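# Move clothes rail from wall hooks onto counter

## Task

Lift the clothes rail off both wall hooks and set it down lying flat on the counter, turned no more than 30° away from parallel to the wall, with its centre sideways between the two hooks and 18 to 28 cm from the wall. Release it and move the gripper away. It must stay there unaided; if the gripper still holds it at the end, the task fails.

## Robot and tools

Robot: one 7-joint arm with a parallel two-finger gripper. Its base may sit slightly tilted on the table. Brief external tugs on a held part, or pushes on loose items, can happen.

Frame: the scene frame has its origin on the table top right under the arm base, +z up, and +y to the left when facing along +x. The state line reports end_effector_position (metres) and end_effector_quat_wxyz, plus linear (m/s) and angular (rad/s) velocities, all in this frame. The reported hand position is less accurate when the arm is stretched far out. The gripper's fingers extend along its own +z and separate along its own y. The reported point lies midway between the pads with fingers shut, roughly 2 cm short of the tips; closing pushes the tips about 10 mm further along +z.

Tool execute_actions, argument actions: a list holding zero or one item. An empty list ([]) just reads the state. A motion item is {"rows": [...], "steps": n} with 1 to 15 rows and steps from 1 to 15 (15 if omitted); each step is 1/30 s. One row is applied per step, and the final row repeats if steps exceed rows. A wait item is {"steps": n} with no rows, n up to 300; it returns once n steps have elapsed since the previous result, and your reply time is counted inside that. Optional pictures (boolean) asks for or suppresses camera images (they come by default).

Each row is a single list of 8 numbers for the one arm: seven absolute joint target angles in radians, in the column order waist, shoulder, upper arm roll, elbow, forearm roll, wrist pitch, wrist roll, followed by the gripper opening. These are targets to go to, not offsets, and use the same values as the Joint positions line. Ranges: waist -6.283 to 6.283, shoulder -2.059 to 2.094, upper arm roll -6.283 to 6.283, elbow -0.192 to 3.927, forearm roll -6.283 to 6.283, wrist pitch -1.693 to 3.142, wrist roll -6.283 to 6.283. True ends may differ by up to 0.010 rad. A call is rejected (and nothing moves) if any target is over 0.010 rad beyond its range end and also beyond the joint's last reported angle. A target past the real end gets clipped there, and a "joint sent to its limit" line may appear, possibly about an earlier move; its absence doesn't prove room remains. Opening is a scale from -1 (closed) to +1 (fully open, 0.084 m pad gap).

Motion limits: joint targets travel at most 3.14 rad/s with about 0.16 s to ramp up, and all joints are slowed together so they finish at once. Per step, each target is kept within 0.623 rad of the measured angle, and if the targets would move the hand more than 70 mm from where it is, all are pulled back proportionally. Large moves therefore need several calls. Between calls the arm keeps heading to the last row you sent until it nearly stops or a step is HELD.

Result lines: Joint positions and Joint velocities list the seven joints (rad, rad/s) then the pad gap (m, m/s). grip_measured gives the measured opening on the command scale. "joint command not followed" means a clearance check (the mount counts as part of the arm) altered or blocked targets. HELD marks steps where your row was not fully sent. Joint torques are drive outputs in joint order with per-unit offset, scaling and noise; nonzero in free air. MOTOR HOT appears from 65 °C; at 80 °C an OVER-TEMPERATURE FAULT applies the brakes until cool. A TORQUE FAULT happens when contact torque hits a load limit (N m: waist 45.5, shoulder 45.5, upper arm roll 27.3, elbow 27.3, forearm roll 27.3, wrist pitch 18.2, wrist roll 18.2, held weight included): the arm backs off that joint, pauses 10 s and drops the rest of the call.

Gripping: to hold, keep commanding an opening well under grip_measured; the gap sets squeeze force (about 24 N per pad max for objects up to ~6 cm). Fast closing can overshoot force. Commanding exactly grip_measured still presses lightly, less for wider parts, which may slip.

Tool zoom_image: camera ("cam_high" or "cam_low") and region [x0, y0, x1, y1] in pixels of that camera's latest 672x504 image, origin top-left, at most 504x504. It returns an enlarged view.

Cameras: cam_high views from above, positioned near [0.426, 0.641, 1.122]; cam_low views from low at the front, near [0.298, -0.794, 0.168]. Calibration (K, distortion, T_world_to_cam) is given with small possible errors; changes are listed in results with pictures.

Tool finished_scene: argument scene, the current scene's number.

Typical order: look, open the gripper, approach and grasp the rail, lift it clear of both hooks, carry it over the counter, lower it gently flat in the target zone, open, retreat, then call finished_scene. Avoid dropping or slamming the rail, pressing hard, knocking anything off the table, and holding loads longer than needed (motor heat). Smooth, low-effort, quick motion is preferred, and replies take simulated time.

Each tool is called after ">>>" in YAML: its name, and indented under it one key for each argument.

## Session

>>> execute_actions:
  actions: []

Scene clock: 0.00 s of 4700.00 s.
end_effector_position=(+0.2268, -0.3959, +0.3472) grip_measured=+1.00 end_effector_quat_wxyz=(-0.203, -0.154, +0.948, +0.191) end_effector_velocity=(+0.001, +0.000, -0.000) end_effector_angular_velocity=(+0.001, -0.000, +0.001)
Joint positions: [-1.036  0.566 -0.065  1.584  0.069  1.576  1.481  0.084]
Joint velocities: [ 0.    -0.     0.001 -0.     0.    -0.     0.    -0.   ]
Joint torques (N m, as the arm reports them, + toward a larger angle): no reading
Motor temperatures (°C, as the motors report them): [28 29 27 29 27 29 27]

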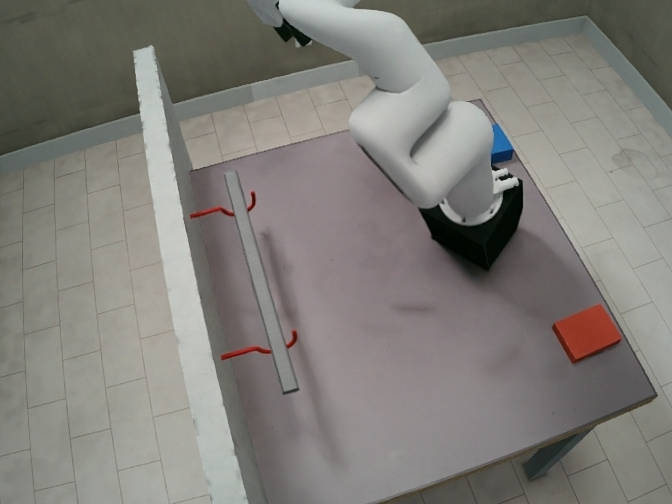

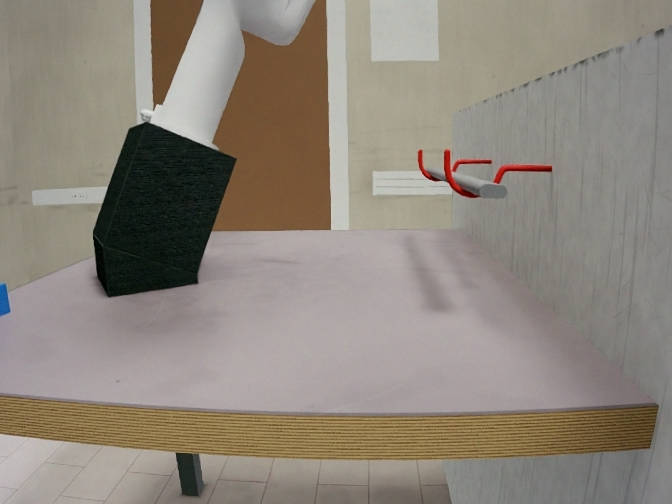

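>>> execute_actions:
  actions:
    - {"rows":[[0,0.566,-0.065,1.584,0.069,1.576,1.481,1]],"steps":15}

Scene clock: 15.60 s of 4700.00 s.
end_effector_position=(+0.3448, -0.3225, +0.2866) grip_measured=+1.00 end_effector_quat_wxyz=(-0.257, -0.297, +0.894, +0.214) end_effector_velocity=(+0.251, +0.227, -0.147) end_effector_angular_velocity=(+0.260, +0.184, +0.726)
Joint positions: [-0.71   0.566 -0.064  1.584  0.069  1.576  1.481  0.084]
Joint velocities: [ 0.791 -0.     0.002  0.     0.001  0.    -0.001  0.   ]
Joint torques (N m, as the arm reports them, + toward a larger angle): [-13.38 -21.36 -11.75  11.89  -0.81  -0.01  -0.17]
Motor temperatures (°C, as the motors report them): [29 32 29 34 27 29 27]
Steps of this call (steps 1 to 90: nothing new was sent; then 12.10 s passed at rest; steps 91 to 105: all 15 steps of this action). Readings (joint positions):
91: [-1.036 0.566 -0.065 1.584 0.069 1.576 1.481]
92: [-1.034 0.566 -0.065 1.584 0.068 1.576 1.481]
94: [-1.008 0.566 -0.073 1.583 0.068 1.576 1.481]
98: [-0.894 0.566 -0.063 1.584 0.069 1.576 1.481]
105: the state above

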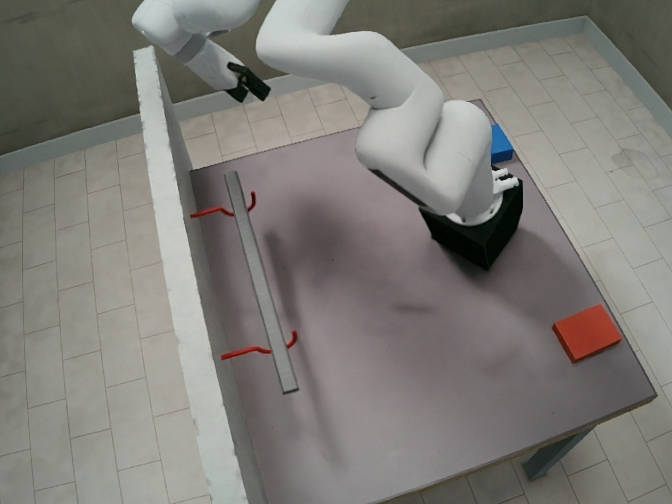

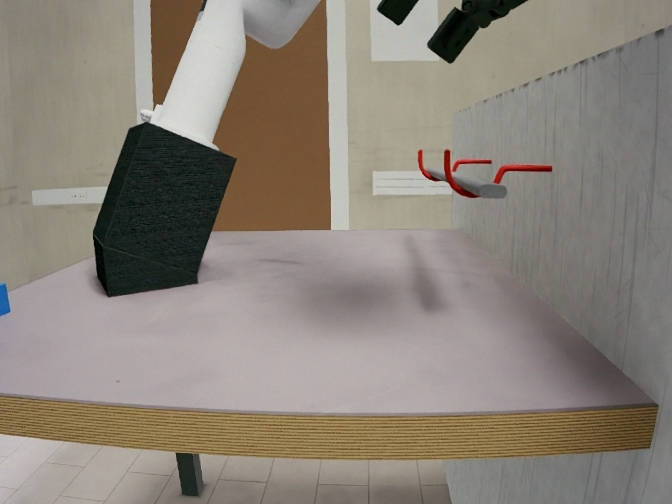

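>>> execute_actions:
  actions:
    - {"rows":[[-0.8,0.2,-0.065,1.584,0.069,1.576,1.481,1]],"steps":15}

Scene clock: 26.03 s of 4700.00 s.
end_effector_position=(+0.4114, -0.2413, +0.2443) grip_measured=+1.00 end_effector_quat_wxyz=(-0.311, -0.399, +0.834, +0.221) end_effector_velocity=(+0.000, +0.000, -0.000) end_effector_angular_velocity=(+0.000, +0.000, +0.000)
Joint positions: [-0.399  0.564 -0.128  1.581  0.064  1.582  1.483  0.084]
Joint velocities: [ 0. -0.  0.  0.  0.  0.  0.  0.]
Joint torques (N m, as the arm reports them, + toward a larger angle): [-11.59 -22.2  -11.6   11.33  -1.03   0.24  -0.2 ]
Motor temperatures (°C, as the motors report them): [29 33 30 35 27 29 27]
TORQUE FAULT: the external load on joint 3 (upper arm roll) reached its load limit, and the arm stopped for 10 seconds. The arm's remaining commands of this call were not run. Joint 3 (upper arm roll) moved back by up to 3 degrees. The arm holds there, with its grip as last carried out, and accepts commands again: back off and push less far. The arm stops again, at the same cost, whenever a joint's load reaches its limit.
The stop began at step 13 of this call (marked STOPPED below). From that step on the arm followed nothing that you had sent. 15 steps, steps kept back included, did not run and will not run. Nothing is kept back now, and the robot has no last target.
Steps of this call (steps 1 to 12: the robot went on to your last target; steps 13 to 313: the stop). Readings (joint positions):
1: [-0.684 0.566 -0.064 1.584 0.069 1.576 1.481]
2: [-0.658 0.566 -0.064 1.584 0.069 1.576 1.481]
4: [-0.605 0.566 -0.064 1.584 0.069 1.576 1.481]
8: [-0.500 0.566 -0.064 1.584 0.069 1.576 1.481]
13: [-0.398 0.562 -0.080 1.580 0.062 1.584 1.483] STOPPED
313: the state above

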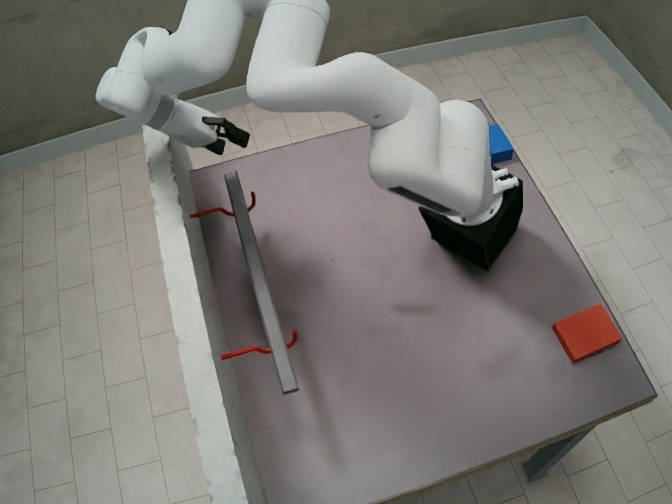

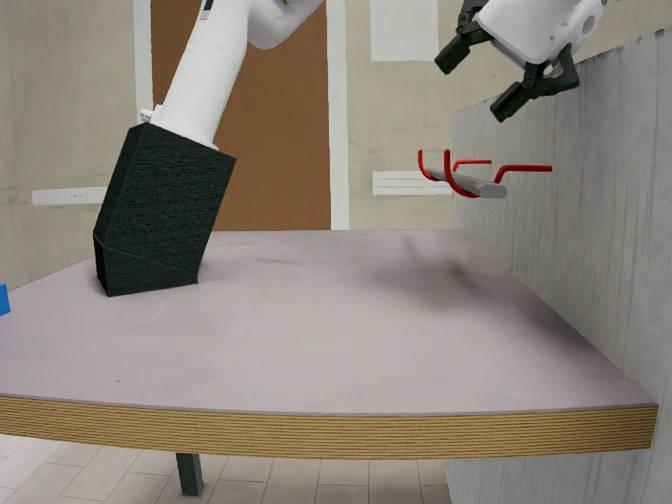

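Hit the wall. Retract by reducing shoulder.

>>> execute_actions:
  actions:
    - {"rows":[[-0.5,0.2,-0.065,1.584,0.069,1.576,1.481,1]],"steps":15}

Scene clock: 30.43 s of 4700.00 s.
end_effector_position=(+0.4736, -0.2314, +0.3857) grip_measured=+1.00 end_effector_quat_wxyz=(-0.225, -0.437, +0.866, +0.090) end_effector_velocity=(+0.094, +0.036, +0.300) end_effector_angular_velocity=(-0.340, -0.555, +0.174)
Joint positions: [-0.486  0.247 -0.074  1.586  0.068  1.577  1.481  0.084]
Joint velocities: [-0.158 -0.601  0.08   0.056  0.007 -0.011 -0.     0.   ]
Joint torques (N m, as the arm reports them, + toward a larger angle): [ -8.37 -10.54  -9.92  10.41  -0.8   -0.48  -0.12]
Motor temperatures (°C, as the motors report them): [29 33 30 36 27 29 27]
Steps of this call (steps 1 to 90: nothing new was sent; then 0.90 s passed at rest; steps 91 to 105: all 15 steps of this action). Readings (joint positions):
91: [-0.399 0.564 -0.128 1.581 0.064 1.582 1.483]
92: [-0.399 0.562 -0.127 1.581 0.064 1.582 1.483]
94: [-0.407 0.537 -0.120 1.575 0.065 1.582 1.482]
98: [-0.438 0.423 -0.104 1.585 0.066 1.579 1.482]
105: the state above

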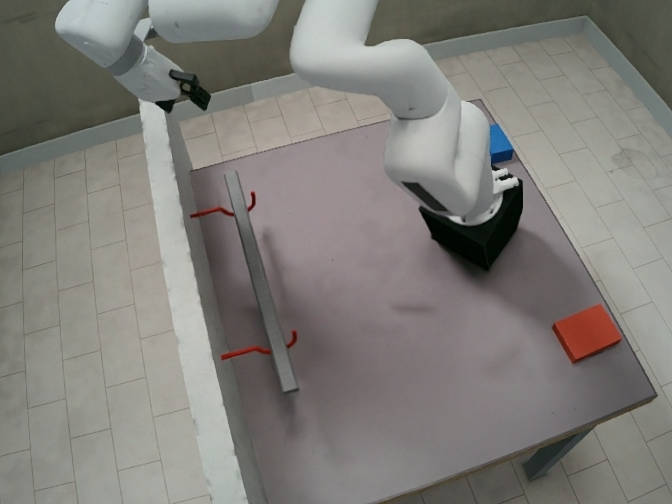

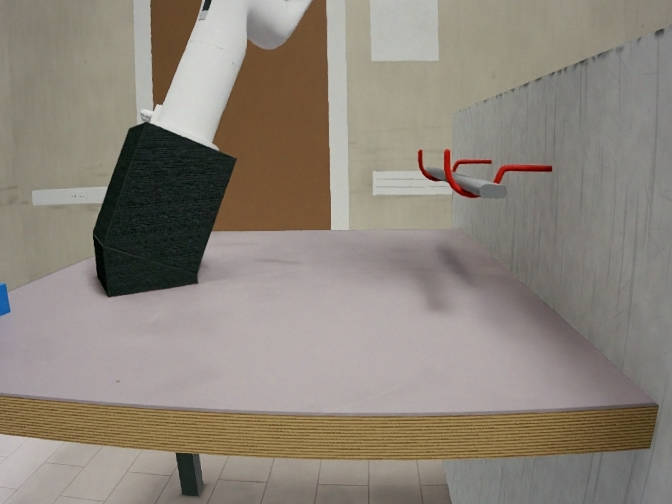

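>>> execute_actions:
  actions:
    - {"rows":[[-0.5,0.2,-0.065,2.1,0.069,1.576,1.481,1]],"steps":15}

>>> execute_actions:
  actions: []

Scene clock: 34.00 s of 4700.00 s.
end_effector_position=(+0.5774, -0.2309, +0.5367) grip_measured=+1.00 end_effector_quat_wxyz=(-0.145, -0.485, +0.858, -0.091) end_effector_velocity=(+0.196, +0.040, +0.348) end_effector_angular_velocity=(-0.490, -0.652, +0.352)
Joint positions: [-0.5    0.2   -0.065  1.946  0.069  1.576  1.481  0.084]
Joint velocities: [-0.001 -0.004 -0.001  0.885 -0.     0.    -0.001 -0.   ]
Joint torques (N m, as the arm reports them, + toward a larger angle): [ -9.26 -18.91  -9.18  13.07  -0.72  -1.01  -0.32]
Motor temperatures (°C, as the motors report them): [29 33 30 36 27 30 27]
Steps of this call (steps 1 to 30: the robot went on to your last target; steps 31 to 92: nothing new was sent; steps 93 to 107: all 15 steps of this action). Readings (joint positions):
93: [-0.500 0.200 -0.065 1.584 0.069 1.576 1.481]
94: [-0.500 0.200 -0.065 1.586 0.069 1.576 1.481]
96: [-0.500 0.203 -0.065 1.613 0.069 1.577 1.481]
100: [-0.500 0.200 -0.065 1.740 0.069 1.576 1.481]
107: the state above

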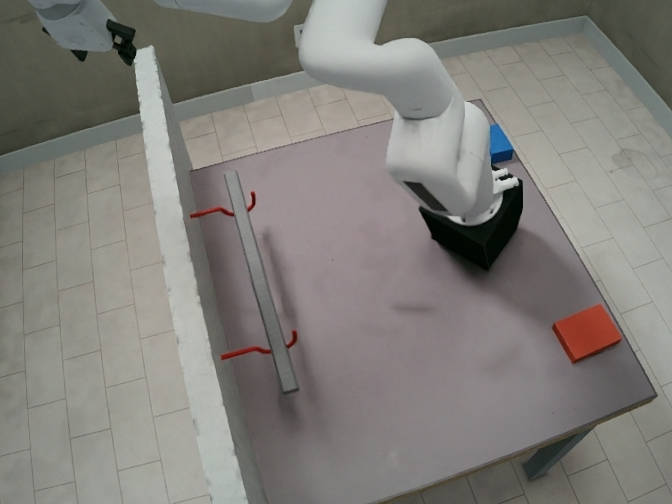

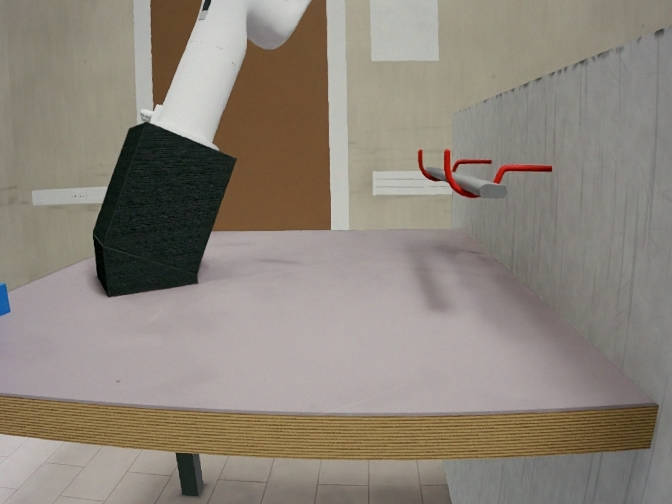

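Scene clock: 34.00 s of 4700.00 s.
end_effector_position=(+0.5774, -0.2309, +0.5367) grip_measured=+1.00 end_effector_quat_wxyz=(-0.145, -0.485, +0.858, -0.091) end_effector_velocity=(+0.196, +0.040, +0.348) end_effector_angular_velocity=(-0.490, -0.652, +0.352)
Joint positions: [-0.5    0.2   -0.065  1.946  0.069  1.576  1.481  0.084]
Joint velocities: [-0.001 -0.004 -0.001  0.885 -0.     0.    -0.001 -0.   ]
Joint torques (N m, as the arm reports them, + toward a larger angle): [ -9.26 -18.91  -9.18  13.07  -0.72  -1.01  -0.32]
Motor temperatures (°C, as the motors report them): [29 33 30 36 27 30 27]

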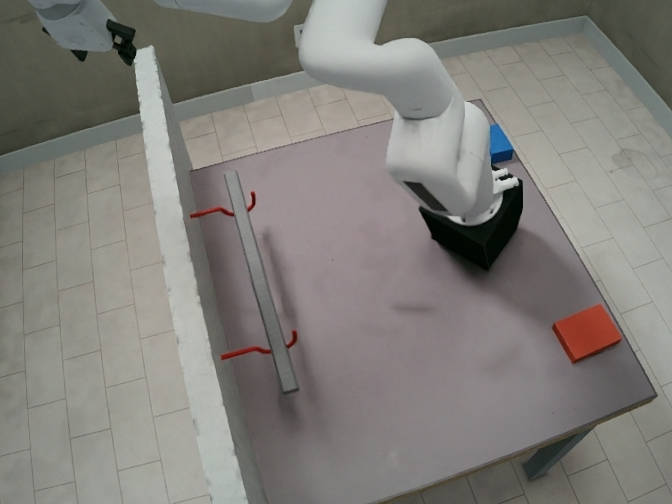

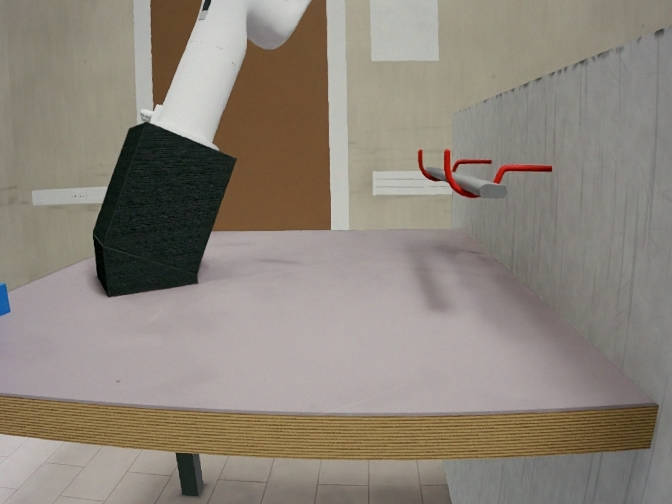

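>>> execute_actions:
  actions:
    - {"rows":[[-0.5,0.2,-0.065,1.0,0.069,1.576,1.481,1]],"steps":15}

>>> execute_actions:
  actions:
    - {"steps":40}

Scene clock: 37.53 s of 4700.00 s.
end_effector_position=(+0.5251, -0.2338, +0.4588) grip_measured=+1.00 end_effector_quat_wxyz=(-0.185, -0.462, +0.867, +0.002) end_effector_velocity=(-0.248, +0.016, -0.315) end_effector_angular_velocity=(+0.490, +0.653, -0.352)
Joint positions: [-0.5    0.201 -0.065  1.739  0.069  1.576  1.481  0.084]
Joint velocities: [-0.     0.004  0.001 -0.885 -0.    -0.    -0.001  0.   ]
Joint torques (N m, as the arm reports them, + toward a larger angle): [ -9.34 -19.89  -9.98  13.55  -0.77  -0.75  -0.4 ]
Motor temperatures (°C, as the motors report them): [29 33 30 37 27 30 27]
Steps of this call (steps 1 to 30: the robot went on to your last target; steps 31 to 91: nothing new was sent; steps 92 to 106: all 15 steps of this action). Readings (joint positions):
92: [-0.500 0.200 -0.065 2.100 0.069 1.576 1.481]
93: [-0.500 0.200 -0.065 2.098 0.069 1.576 1.481]
95: [-0.500 0.196 -0.065 2.070 0.069 1.575 1.481]
99: [-0.500 0.200 -0.065 1.944 0.069 1.576 1.481]
106: the state above

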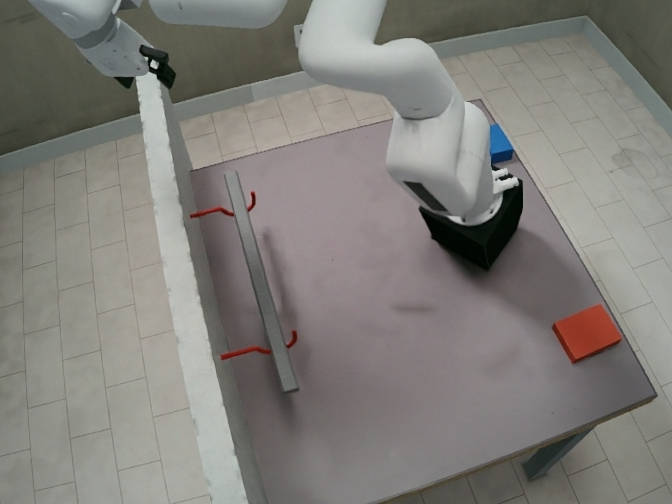

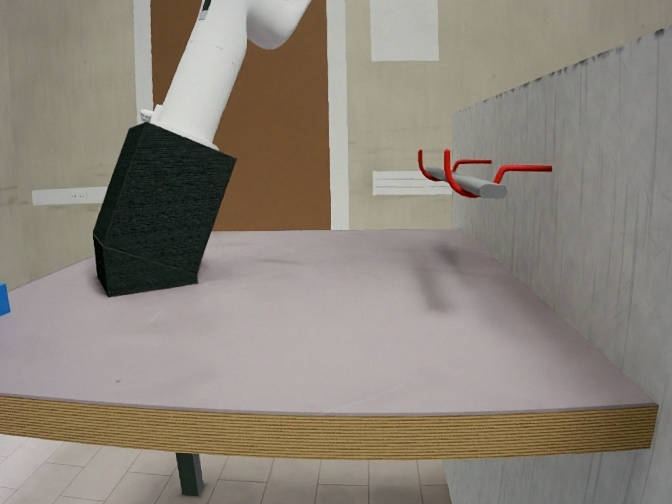

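Scene clock: 38.87 s of 4700.00 s.
end_effector_position=(+0.2710, -0.1414, +0.2771) grip_measured=+1.00 end_effector_quat_wxyz=(-0.310, -0.343, +0.826, +0.322) end_effector_velocity=(-0.002, +0.001, -0.001) end_effector_angular_velocity=(+0.004, +0.005, -0.002)
Joint positions: [-0.5    0.2   -0.065  1.001  0.069  1.576  1.481  0.084]
Joint velocities: [-0.     0.001  0.001 -0.005 -0.     0.001 -0.    -0.   ]
Joint torques (N m, as the arm reports them, + toward a larger angle): [ -8.09 -15.71  -9.64  10.09  -0.9    0.61  -0.23]
Motor temperatures (°C, as the motors report them): [29 33 30 37 27 30 27]
Steps of this call (steps 1 to 40: the robot went on to your last target). Readings (joint positions):
1: [-0.500 0.201 -0.065 1.709 0.069 1.576 1.481]
2: [-0.500 0.201 -0.065 1.680 0.069 1.576 1.481]
4: [-0.500 0.201 -0.065 1.621 0.069 1.576 1.481]
8: [-0.500 0.201 -0.065 1.503 0.069 1.576 1.481]
40: the state above

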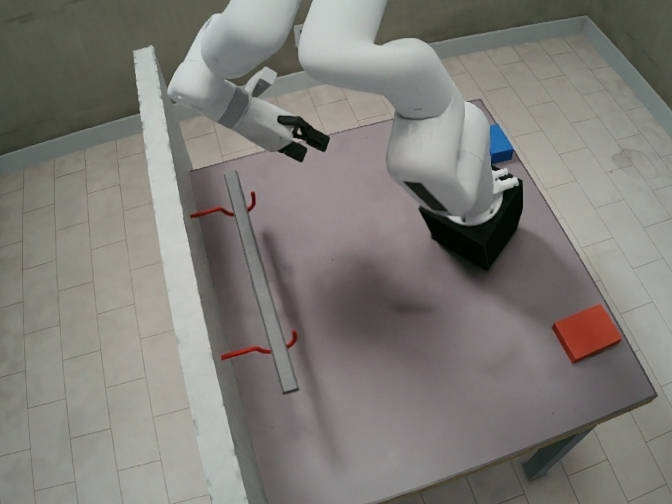

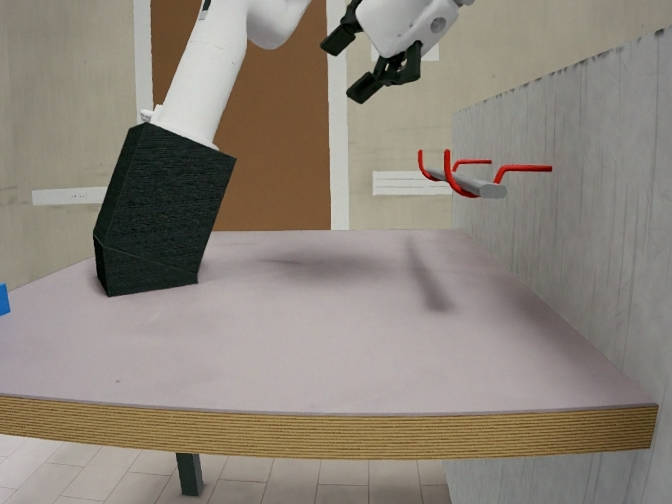

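>>> execute_actions:
  actions:
    - {"rows":[[-0.5,0.2,-0.065,1.0,0.069,2.1,1.481,1]],"steps":15}

Scene clock: 43.17 s of 4700.00 s.
end_effector_position=(+0.2263, -0.0598, +0.3647) grip_measured=+1.00 end_effector_quat_wxyz=(-0.366, -0.250, +0.730, +0.521) end_effector_velocity=(-0.012, +0.047, +0.072) end_effector_angular_velocity=(+0.199, +0.233, -0.116)
Joint positions: [-0.5    0.2   -0.065  1.     0.069  2.067  1.481  0.084]
Joint velocities: [ 0.     0.     0.     0.008 -0.     0.335 -0.001  0.   ]
Joint torques (N m, as the arm reports them, + toward a larger angle): [ -7.56 -14.8   -8.96   9.07  -1.16   1.01  -0.22]
Motor temperatures (°C, as the motors report them): [29 33 30 37 27 30 27]
Steps of this call (steps 1 to 15: the robot went on to your last target; steps 16 to 90: nothing new was sent; then 0.80 s passed at rest; steps 91 to 105: all 15 steps of this action). Readings (joint positions):
91: [-0.500 0.200 -0.065 1.000 0.069 1.576 1.481]
92: [-0.500 0.200 -0.065 1.000 0.069 1.578 1.481]
94: [-0.500 0.200 -0.065 1.001 0.069 1.612 1.481]
98: [-0.500 0.200 -0.065 1.000 0.069 1.810 1.481]
105: the state above

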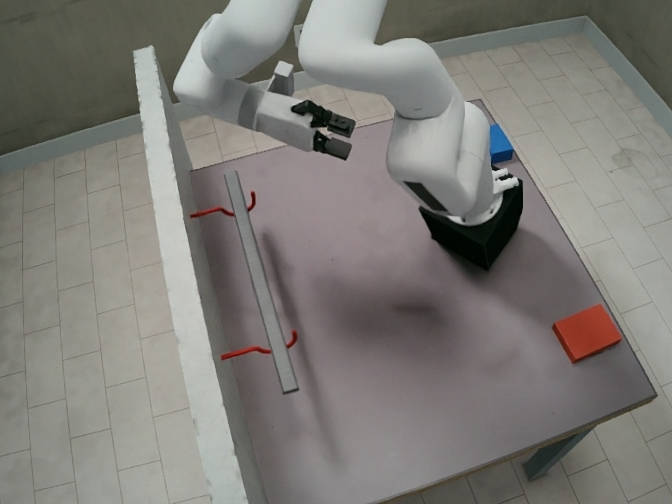

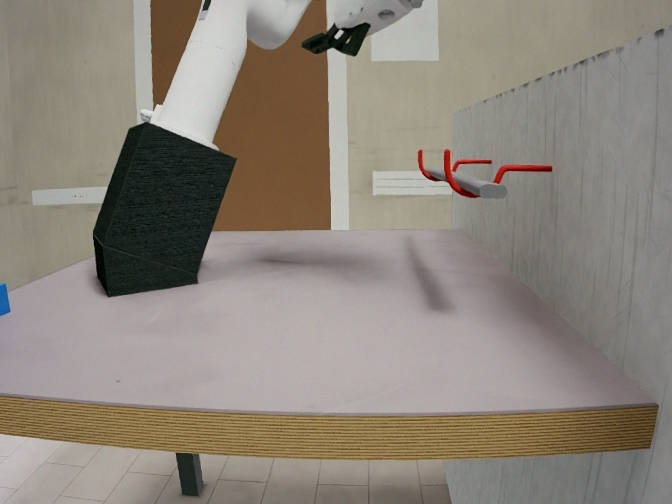

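>>> execute_actions:
  actions:
    - {"rows":[[-0.1,0.2,-0.065,1.0,0.069,0.84,1.481,1]],"steps":15}

>>> execute_actions:
  actions:
    - {"steps":45}

Scene clock: 46.60 s of 4700.00 s.
end_effector_position=(+0.3072, -0.0814, +0.2443) grip_measured=+1.00 end_effector_quat_wxyz=(-0.351, -0.450, +0.758, +0.315) end_effector_velocity=(+0.296, -0.091, -0.274) end_effector_angular_velocity=(-0.460, -1.230, +0.876)
Joint positions: [-0.236  0.2   -0.064  1.     0.069  1.542  1.481  0.084]
Joint velocities: [ 0.421 -0.    -0.001 -0.001 -0.    -1.537 -0.001 -0.   ]
Joint torques (N m, as the arm reports them, + toward a larger angle): [ -8.99 -16.55  -9.72   9.43  -0.74   0.82  -0.2 ]
Motor temperatures (°C, as the motors report them): [29 33 30 36 27 30 27]
Steps of this call (steps 1 to 30: the robot went on to your last target; steps 31 to 88: nothing new was sent; steps 89 to 103: all 15 steps of this action). Readings (joint positions):
89: [-0.500 0.200 -0.065 1.000 0.069 2.100 1.481]
90: [-0.499 0.200 -0.065 1.000 0.069 2.098 1.481]
92: [-0.480 0.200 -0.069 1.000 0.069 2.064 1.481]
96: [-0.371 0.200 -0.063 1.000 0.069 1.888 1.481]
103: the state above

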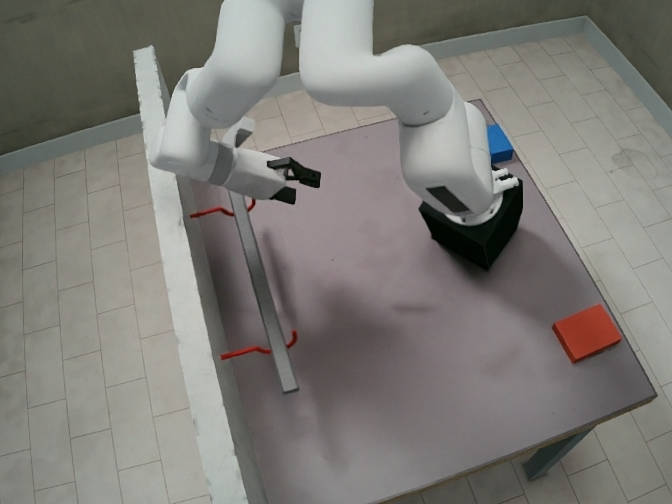

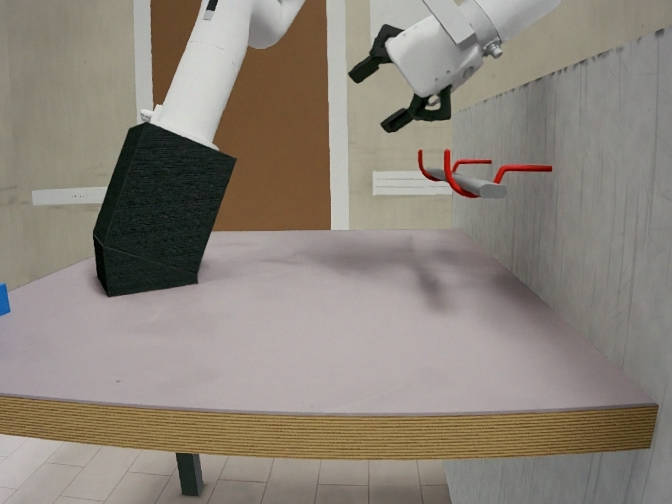

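Scene clock: 57.00 s of 4700.00 s.
end_effector_position=(+0.3974, -0.1078, +0.1698) grip_measured=+1.00 end_effector_quat_wxyz=(-0.257, -0.565, +0.775, +0.120) end_effector_velocity=(+0.000, +0.001, -0.000) end_effector_angular_velocity=(+0.001, +0.000, +0.002)
Joint positions: [-0.128  0.194 -0.074  0.926  0.067  0.988  1.48   0.084]
Joint velocities: [ 0.     0.     0.001  0.    -0.     0.    -0.001  0.   ]
Joint torques (N m, as the arm reports them, + toward a larger angle): [ -6.71 -13.57  -8.35   4.42  -0.67   1.8   -0.33]
Motor temperatures (°C, as the motors report them): [28 32 30 34 27 30 27]
TORQUE FAULT: the external load on joint 4 (elbow) reached its load limit, and the arm stopped for 10 seconds. The arm's remaining commands of this call were not run. Joint 4 (elbow) moved back by up to 3 degrees. The arm holds there, with its grip as last carried out, and accepts commands again: back off and push less far. The arm stops again, at the same cost, whenever a joint's load reaches its limit.
The stop began at step 12 of this call (marked STOPPED below). From that step on the arm followed nothing that you had sent. Nothing is kept back now, and the robot has no last target.
Steps of this call (steps 1 to 11: the robot went on to your last target; steps 12 to 312: the stop). Readings (joint positions):
1: [-0.222 0.200 -0.064 1.000 0.069 1.490 1.481]
2: [-0.210 0.200 -0.064 1.000 0.069 1.438 1.481]
4: [-0.189 0.200 -0.064 1.000 0.069 1.333 1.481]
8: [-0.151 0.200 -0.065 1.000 0.069 1.121 1.481]
12: [-0.128 0.193 -0.076 0.973 0.067 0.989 1.479] STOPPED
312: the state above

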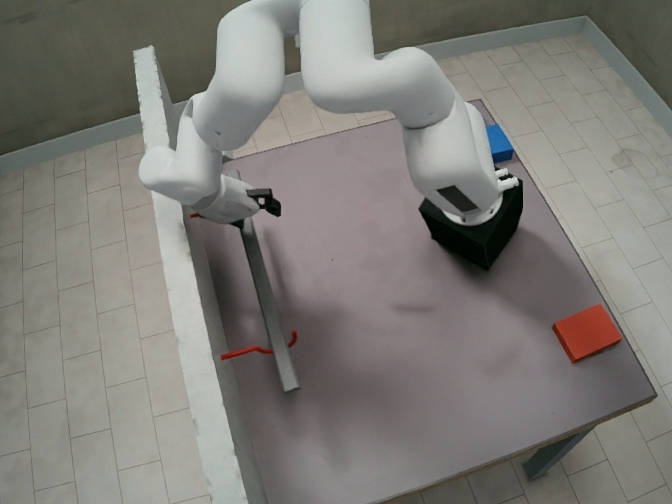

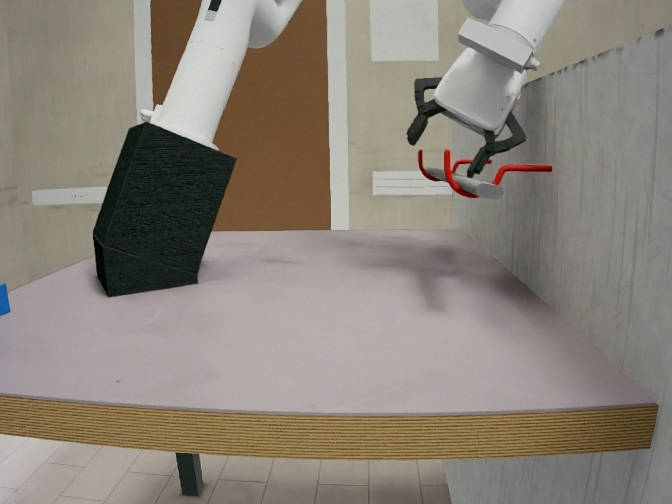

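>>> execute_actions:
  actions:
    - {"rows":[[-0.128,0.08,-0.07,0.93,0.067,0.988,1.48,1]],"steps":15}

Scene clock: 65.17 s of 4700.00 s.
end_effector_position=(+0.4252, -0.1007, +0.2050) grip_measured=+0.99 end_effector_quat_wxyz=(-0.228, -0.580, +0.778, +0.084) end_effector_velocity=(+0.005, +0.001, +0.006) end_effector_angular_velocity=(-0.003, -0.016, +0.005)
Joint positions: [-0.129  0.086 -0.071  0.922  0.067  0.993  1.48   0.084]
Joint velocities: [-0.    -0.016  0.     0.002  0.     0.    -0.    -0.001]
Joint torques (N m, as the arm reports them, + toward a larger angle): [ -3.44 -23.76  -5.45  21.43   0.73  -4.44  -0.55]
Motor temperatures (°C, as the motors report them): [28 32 30 33 27 30 27]
Steps of this call (steps 1 to 90: nothing new was sent; then 4.67 s passed at rest; steps 91 to 105: all 15 steps of this action). Readings (joint positions):
91: [-0.128 0.194 -0.074 0.926 0.067 0.988 1.480]
92: [-0.128 0.192 -0.074 0.926 0.067 0.988 1.480]
94: [-0.128 0.168 -0.073 0.918 0.067 0.991 1.480]
98: [-0.128 0.098 -0.071 0.925 0.067 0.993 1.480]
105: the state above

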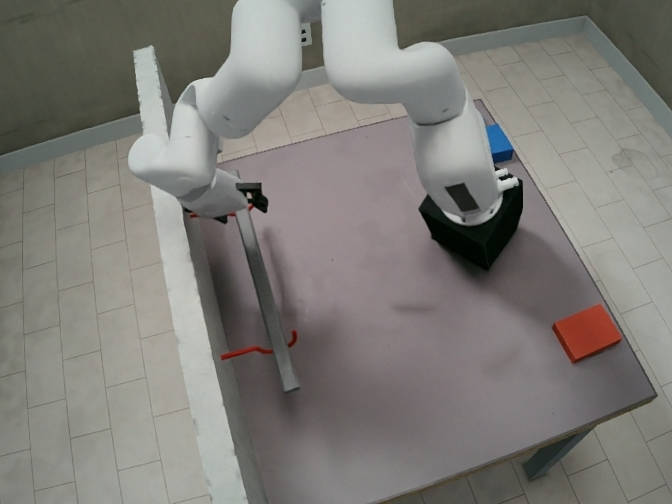

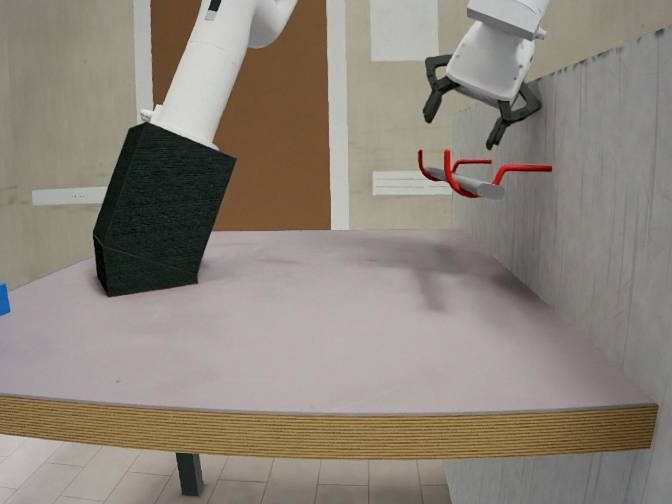

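>>> execute_actions:
  actions:
    - {"rows":[[-0.128,-0.05,-0.07,0.75,0.067,0.988,1.48,1]],"steps":15}

Scene clock: 69.77 s of 4700.00 s.
end_effector_position=(+0.3779, -0.0818, +0.2140) grip_measured=+1.00 end_effector_quat_wxyz=(-0.231, -0.578, +0.777, +0.097) end_effector_velocity=(-0.019, +0.001, -0.002) end_effector_angular_velocity=(+0.004, +0.026, -0.021)
Joint positions: [-0.127 -0.048 -0.069  0.756  0.067  0.987  1.48   0.084]
Joint velocities: [-0.004 -0.016 -0.005 -0.041 -0.001  0.006  0.003  0.   ]
Joint torques (N m, as the arm reports them, + toward a larger angle): [ -4.69 -14.81  -7.37  10.73  -0.17  -0.39  -0.26]
Motor temperatures (°C, as the motors report them): [28 33 29 39 27 32 27]
Steps of this call (steps 1 to 15: the robot went on to your last target; steps 16 to 90: nothing new was sent; then 1.10 s passed at rest; steps 91 to 105: all 15 steps of this action). Readings (joint positions):
91: [-0.128 0.080 -0.070 0.919 0.067 0.993 1.481]
92: [-0.128 0.079 -0.070 0.918 0.067 0.992 1.481]
94: [-0.126 0.055 -0.066 0.896 0.068 0.986 1.480]
98: [-0.124 -0.030 -0.064 0.797 0.068 0.983 1.479]
105: the state above

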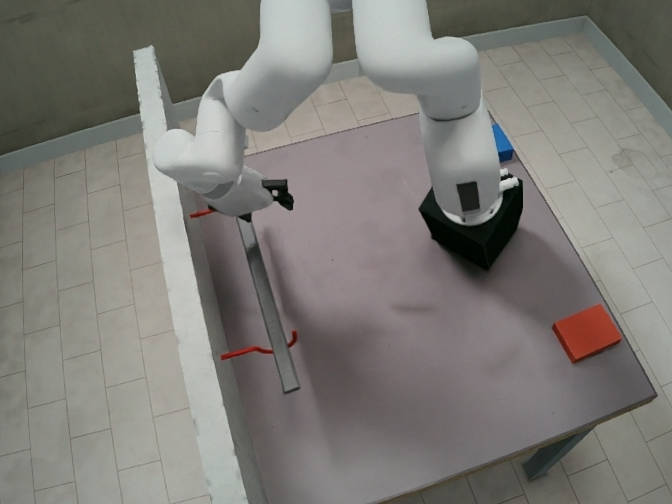

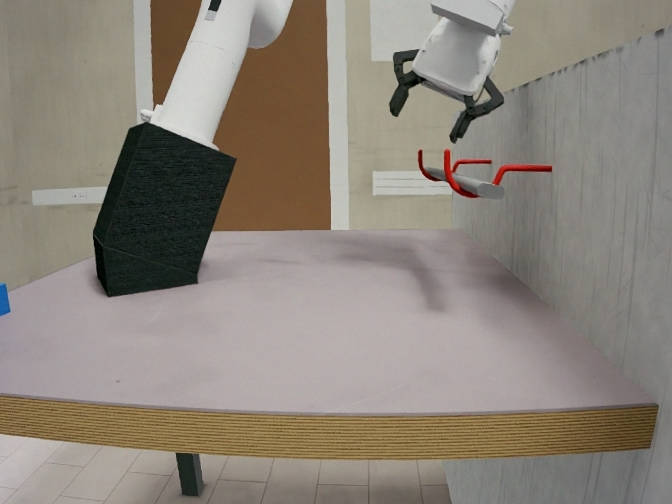

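>>> execute_actions:
  actions:
    - {"rows":[[0.0,-0.05,-0.07,0.75,0.067,0.85,1.48,1]],"steps":15}

Scene clock: 72.77 s of 4700.00 s.
end_effector_position=(+0.4166, -0.0469, +0.1965) grip_measured=+1.00 end_effector_quat_wxyz=(-0.199, -0.638, +0.742, +0.056) end_effector_velocity=(+0.008, +0.008, -0.003) end_effector_angular_velocity=(+0.003, -0.018, +0.028)
Joint positions: [-0.003 -0.05  -0.071  0.75   0.067  0.853  1.48   0.084]
Joint velocities: [ 0.021 -0.     0.003  0.001 -0.    -0.025  0.    -0.   ]
Joint torques (N m, as the arm reports them, + toward a larger angle): [ -4.28 -14.96  -6.81  10.26  -0.1   -0.68  -0.19]
Motor temperatures (°C, as the motors report them): [28 33 29 39 27 31 27]
Steps of this call (steps 1 to 15: the robot went on to your last target; steps 16 to 75: nothing new was sent; steps 76 to 90: all 15 steps of this action). Readings (joint positions):
76: [-0.128 -0.050 -0.070 0.750 0.067 0.988 1.480]
77: [-0.126 -0.050 -0.071 0.750 0.067 0.985 1.480]
79: [-0.099 -0.050 -0.075 0.749 0.067 0.953 1.480]
83: [-0.021 -0.050 -0.064 0.751 0.067 0.876 1.480]
90: the state above

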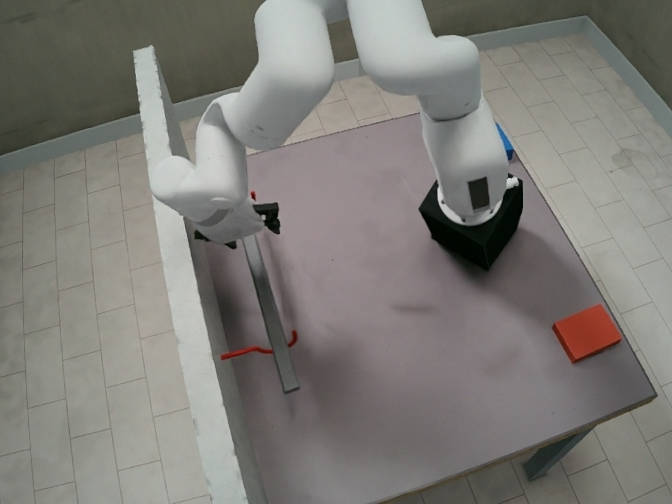

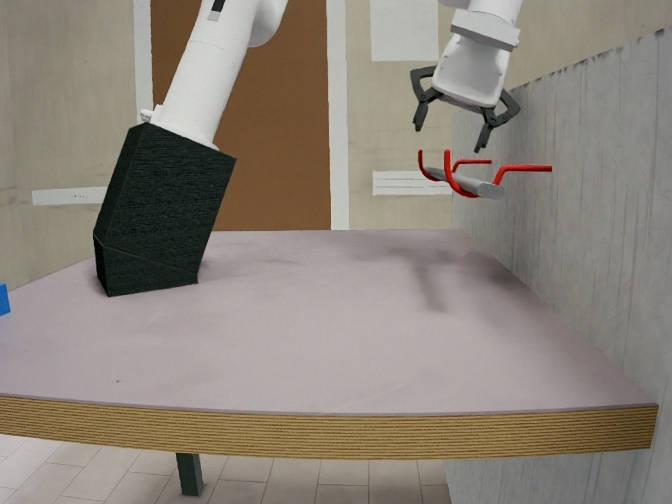

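>>> execute_actions:
  actions:
    - {"rows":[[0.0,0.01,-0.07,0.75,0.067,0.81,1.48,1]],"steps":15}

Scene clock: 80.77 s of 4700.00 s.
end_effector_position=(+0.4116, -0.0521, +0.1768) grip_measured=+1.00 end_effector_quat_wxyz=(-0.206, -0.637, +0.741, +0.060) end_effector_velocity=(-0.003, -0.001, -0.003) end_effector_angular_velocity=(-0.001, +0.006, -0.006)
Joint positions: [-0.     0.009 -0.07   0.75   0.067  0.81   1.48   0.084]
Joint velocities: [-0.001  0.008 -0.001 -0.003  0.    -0.004  0.002 -0.   ]
Joint torques (N m, as the arm reports them, + toward a larger angle): [ -4.79 -15.47  -6.96   9.53  -0.09  -0.48  -0.25]
Motor temperatures (°C, as the motors report them): [28 32 29 38 27 31 27]
Steps of this call (steps 1 to 15: the robot went on to your last target; steps 16 to 90: nothing new was sent; then 4.50 s passed at rest; steps 91 to 105: all 15 steps of this action). Readings (joint positions):
91: [0.000 -0.050 -0.070 0.750 0.067 0.850 1.480]
92: [-0.000 -0.048 -0.070 0.750 0.067 0.848 1.480]
94: [-0.000 -0.027 -0.070 0.753 0.067 0.832 1.480]
98: [0.000 0.004 -0.070 0.748 0.067 0.816 1.480]
105: the state above

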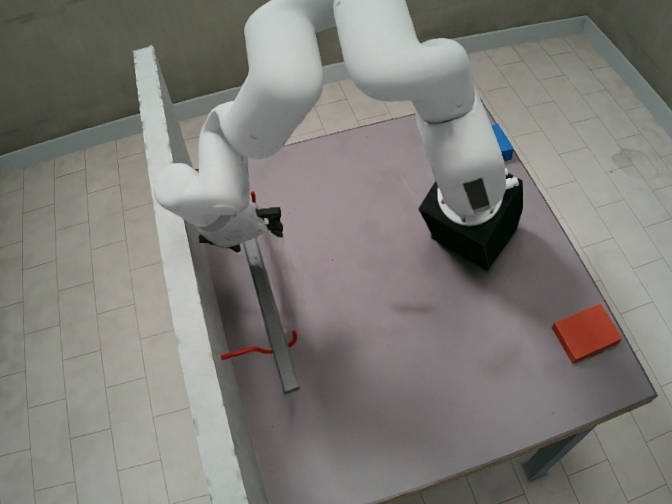

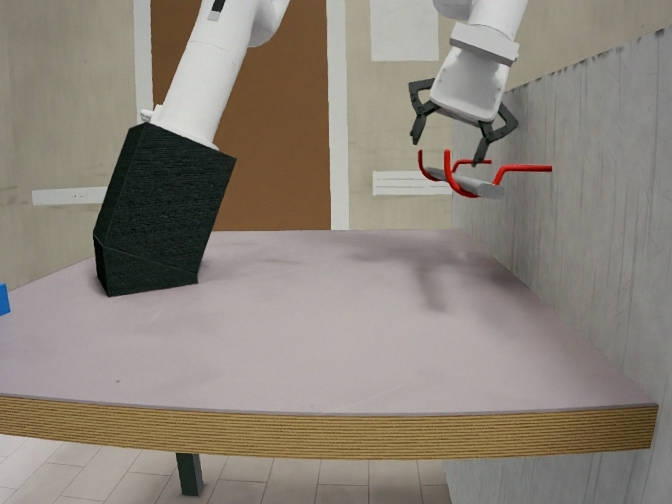

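>>> execute_actions:
  actions:
    - {"rows":[[0.15,0.01,-0.07,0.75,0.067,0.81,1.63,1]],"steps":15}

Scene clock: 85.10 s of 4700.00 s.
end_effector_position=(+0.4135, +0.0043, +0.1612) grip_measured=+1.00 end_effector_quat_wxyz=(-0.213, -0.635, +0.740, +0.060) end_effector_velocity=(-0.000, +0.011, -0.003) end_effector_angular_velocity=(-0.002, +0.001, -0.001)
Joint positions: [ 0.147  0.01  -0.071  0.75   0.067  0.81   1.627  0.084]
Joint velocities: [ 0.025 -0.     0.003  0.001 -0.    -0.     0.029 -0.   ]
Joint torques (N m, as the arm reports them, + toward a larger angle): [ -4.09 -15.62  -6.11   9.25   0.03  -0.33  -0.36]
Motor temperatures (°C, as the motors report them): [28 32 29 37 27 31 27]
Steps of this call (steps 1 to 15: the robot went on to your last target; steps 16 to 90: nothing new was sent; then 0.83 s passed at rest; steps 91 to 105: all 15 steps of this action). Readings (joint positions):
91: [0.000 0.010 -0.070 0.750 0.067 0.810 1.480]
92: [0.002 0.010 -0.071 0.750 0.067 0.810 1.483]
94: [0.031 0.010 -0.076 0.750 0.067 0.810 1.516]
98: [0.124 0.010 -0.063 0.750 0.067 0.810 1.600]
105: the state above

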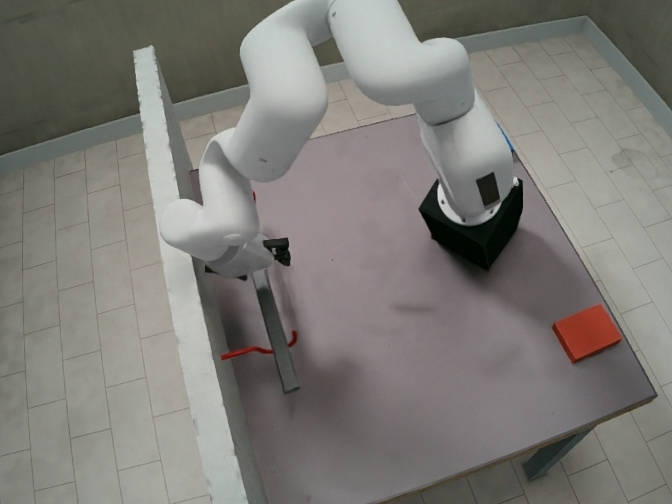

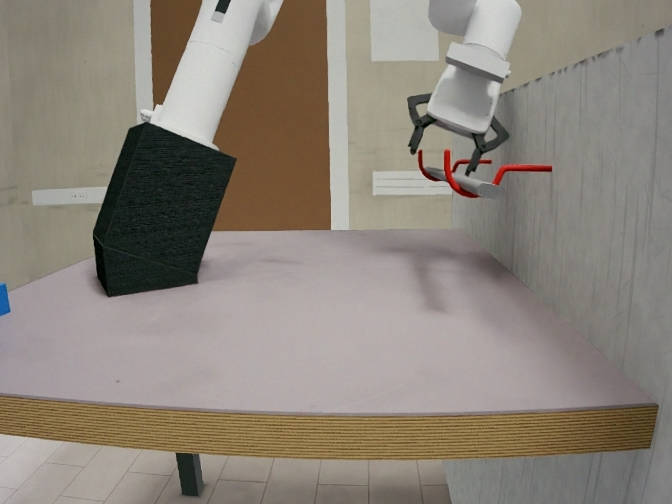

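Descend ~3 cm.

>>> execute_actions:
  actions:
    - {"rows":[[0.15,0.07,-0.07,0.75,0.067,0.77,1.63,1]],"steps":15}

>>> zoom_image:
  camera: "cam_low"
  region: [360,60,580,240]

Scene clock: 89.03 s of 4700.00 s.
end_effector_position=(+0.4064, -0.0003, +0.1415) grip_measured=+1.00 end_effector_quat_wxyz=(-0.222, -0.633, +0.739, +0.064) end_effector_velocity=(-0.002, -0.001, -0.003) end_effector_angular_velocity=(-0.001, +0.004, -0.000)
Joint positions: [ 0.15   0.069 -0.07   0.75   0.067  0.771  1.63   0.084]
Joint velocities: [ 0.001  0.007 -0.001 -0.002  0.    -0.005 -0.001  0.   ]
Joint torques (N m, as the arm reports them, + toward a larger angle): [ -3.89 -16.04  -5.93   8.66   0.09  -0.23  -0.44]
Motor temperatures (°C, as the motors report them): [28 32 29 37 27 31 27]
Steps of this call (steps 1 to 15: the robot went on to your last target; steps 16 to 90: nothing new was sent; then 0.43 s passed at rest; steps 91 to 105: all 15 steps of this action). Readings (joint positions):
91: [0.150 0.010 -0.070 0.750 0.067 0.810 1.630]
92: [0.150 0.012 -0.070 0.750 0.067 0.808 1.630]
94: [0.150 0.033 -0.070 0.753 0.067 0.792 1.630]
98: [0.150 0.064 -0.070 0.748 0.067 0.776 1.630]
105: the state above

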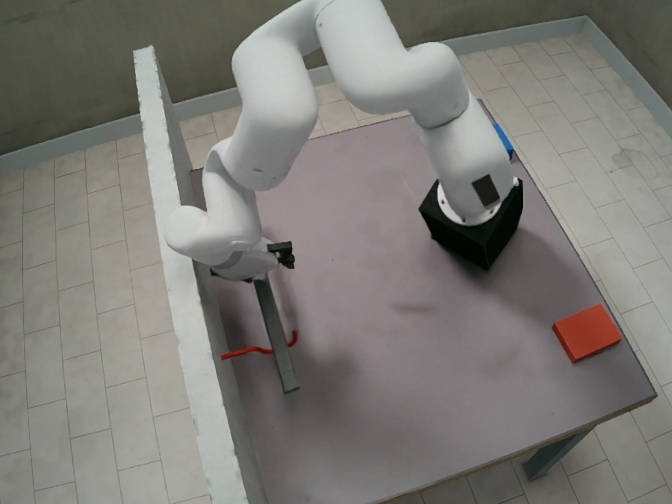

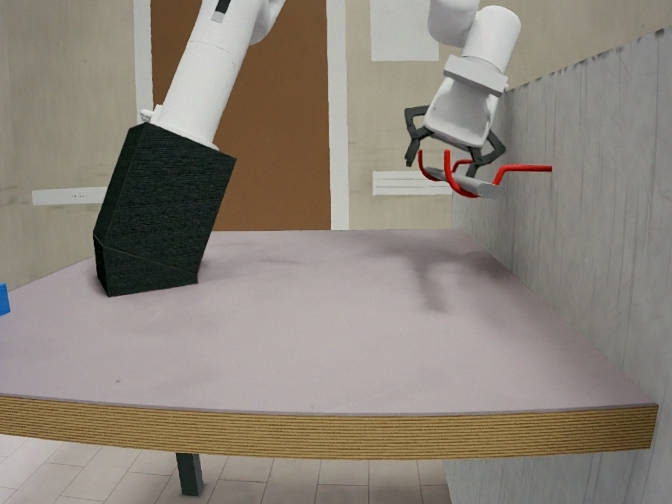

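Region (360, 60, 580, 240) of cam_low's 672x504 image, scaled by 2.291, with more detail than that image has; it fills the top 412 rows of this view, and the rest is white.

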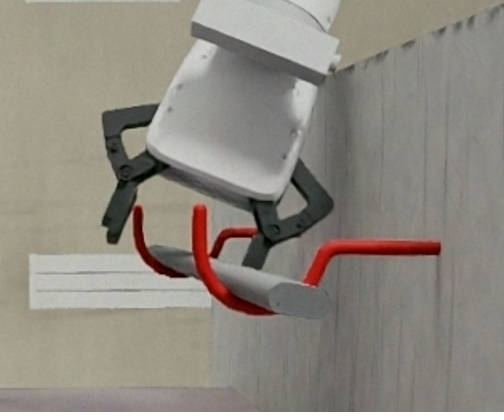

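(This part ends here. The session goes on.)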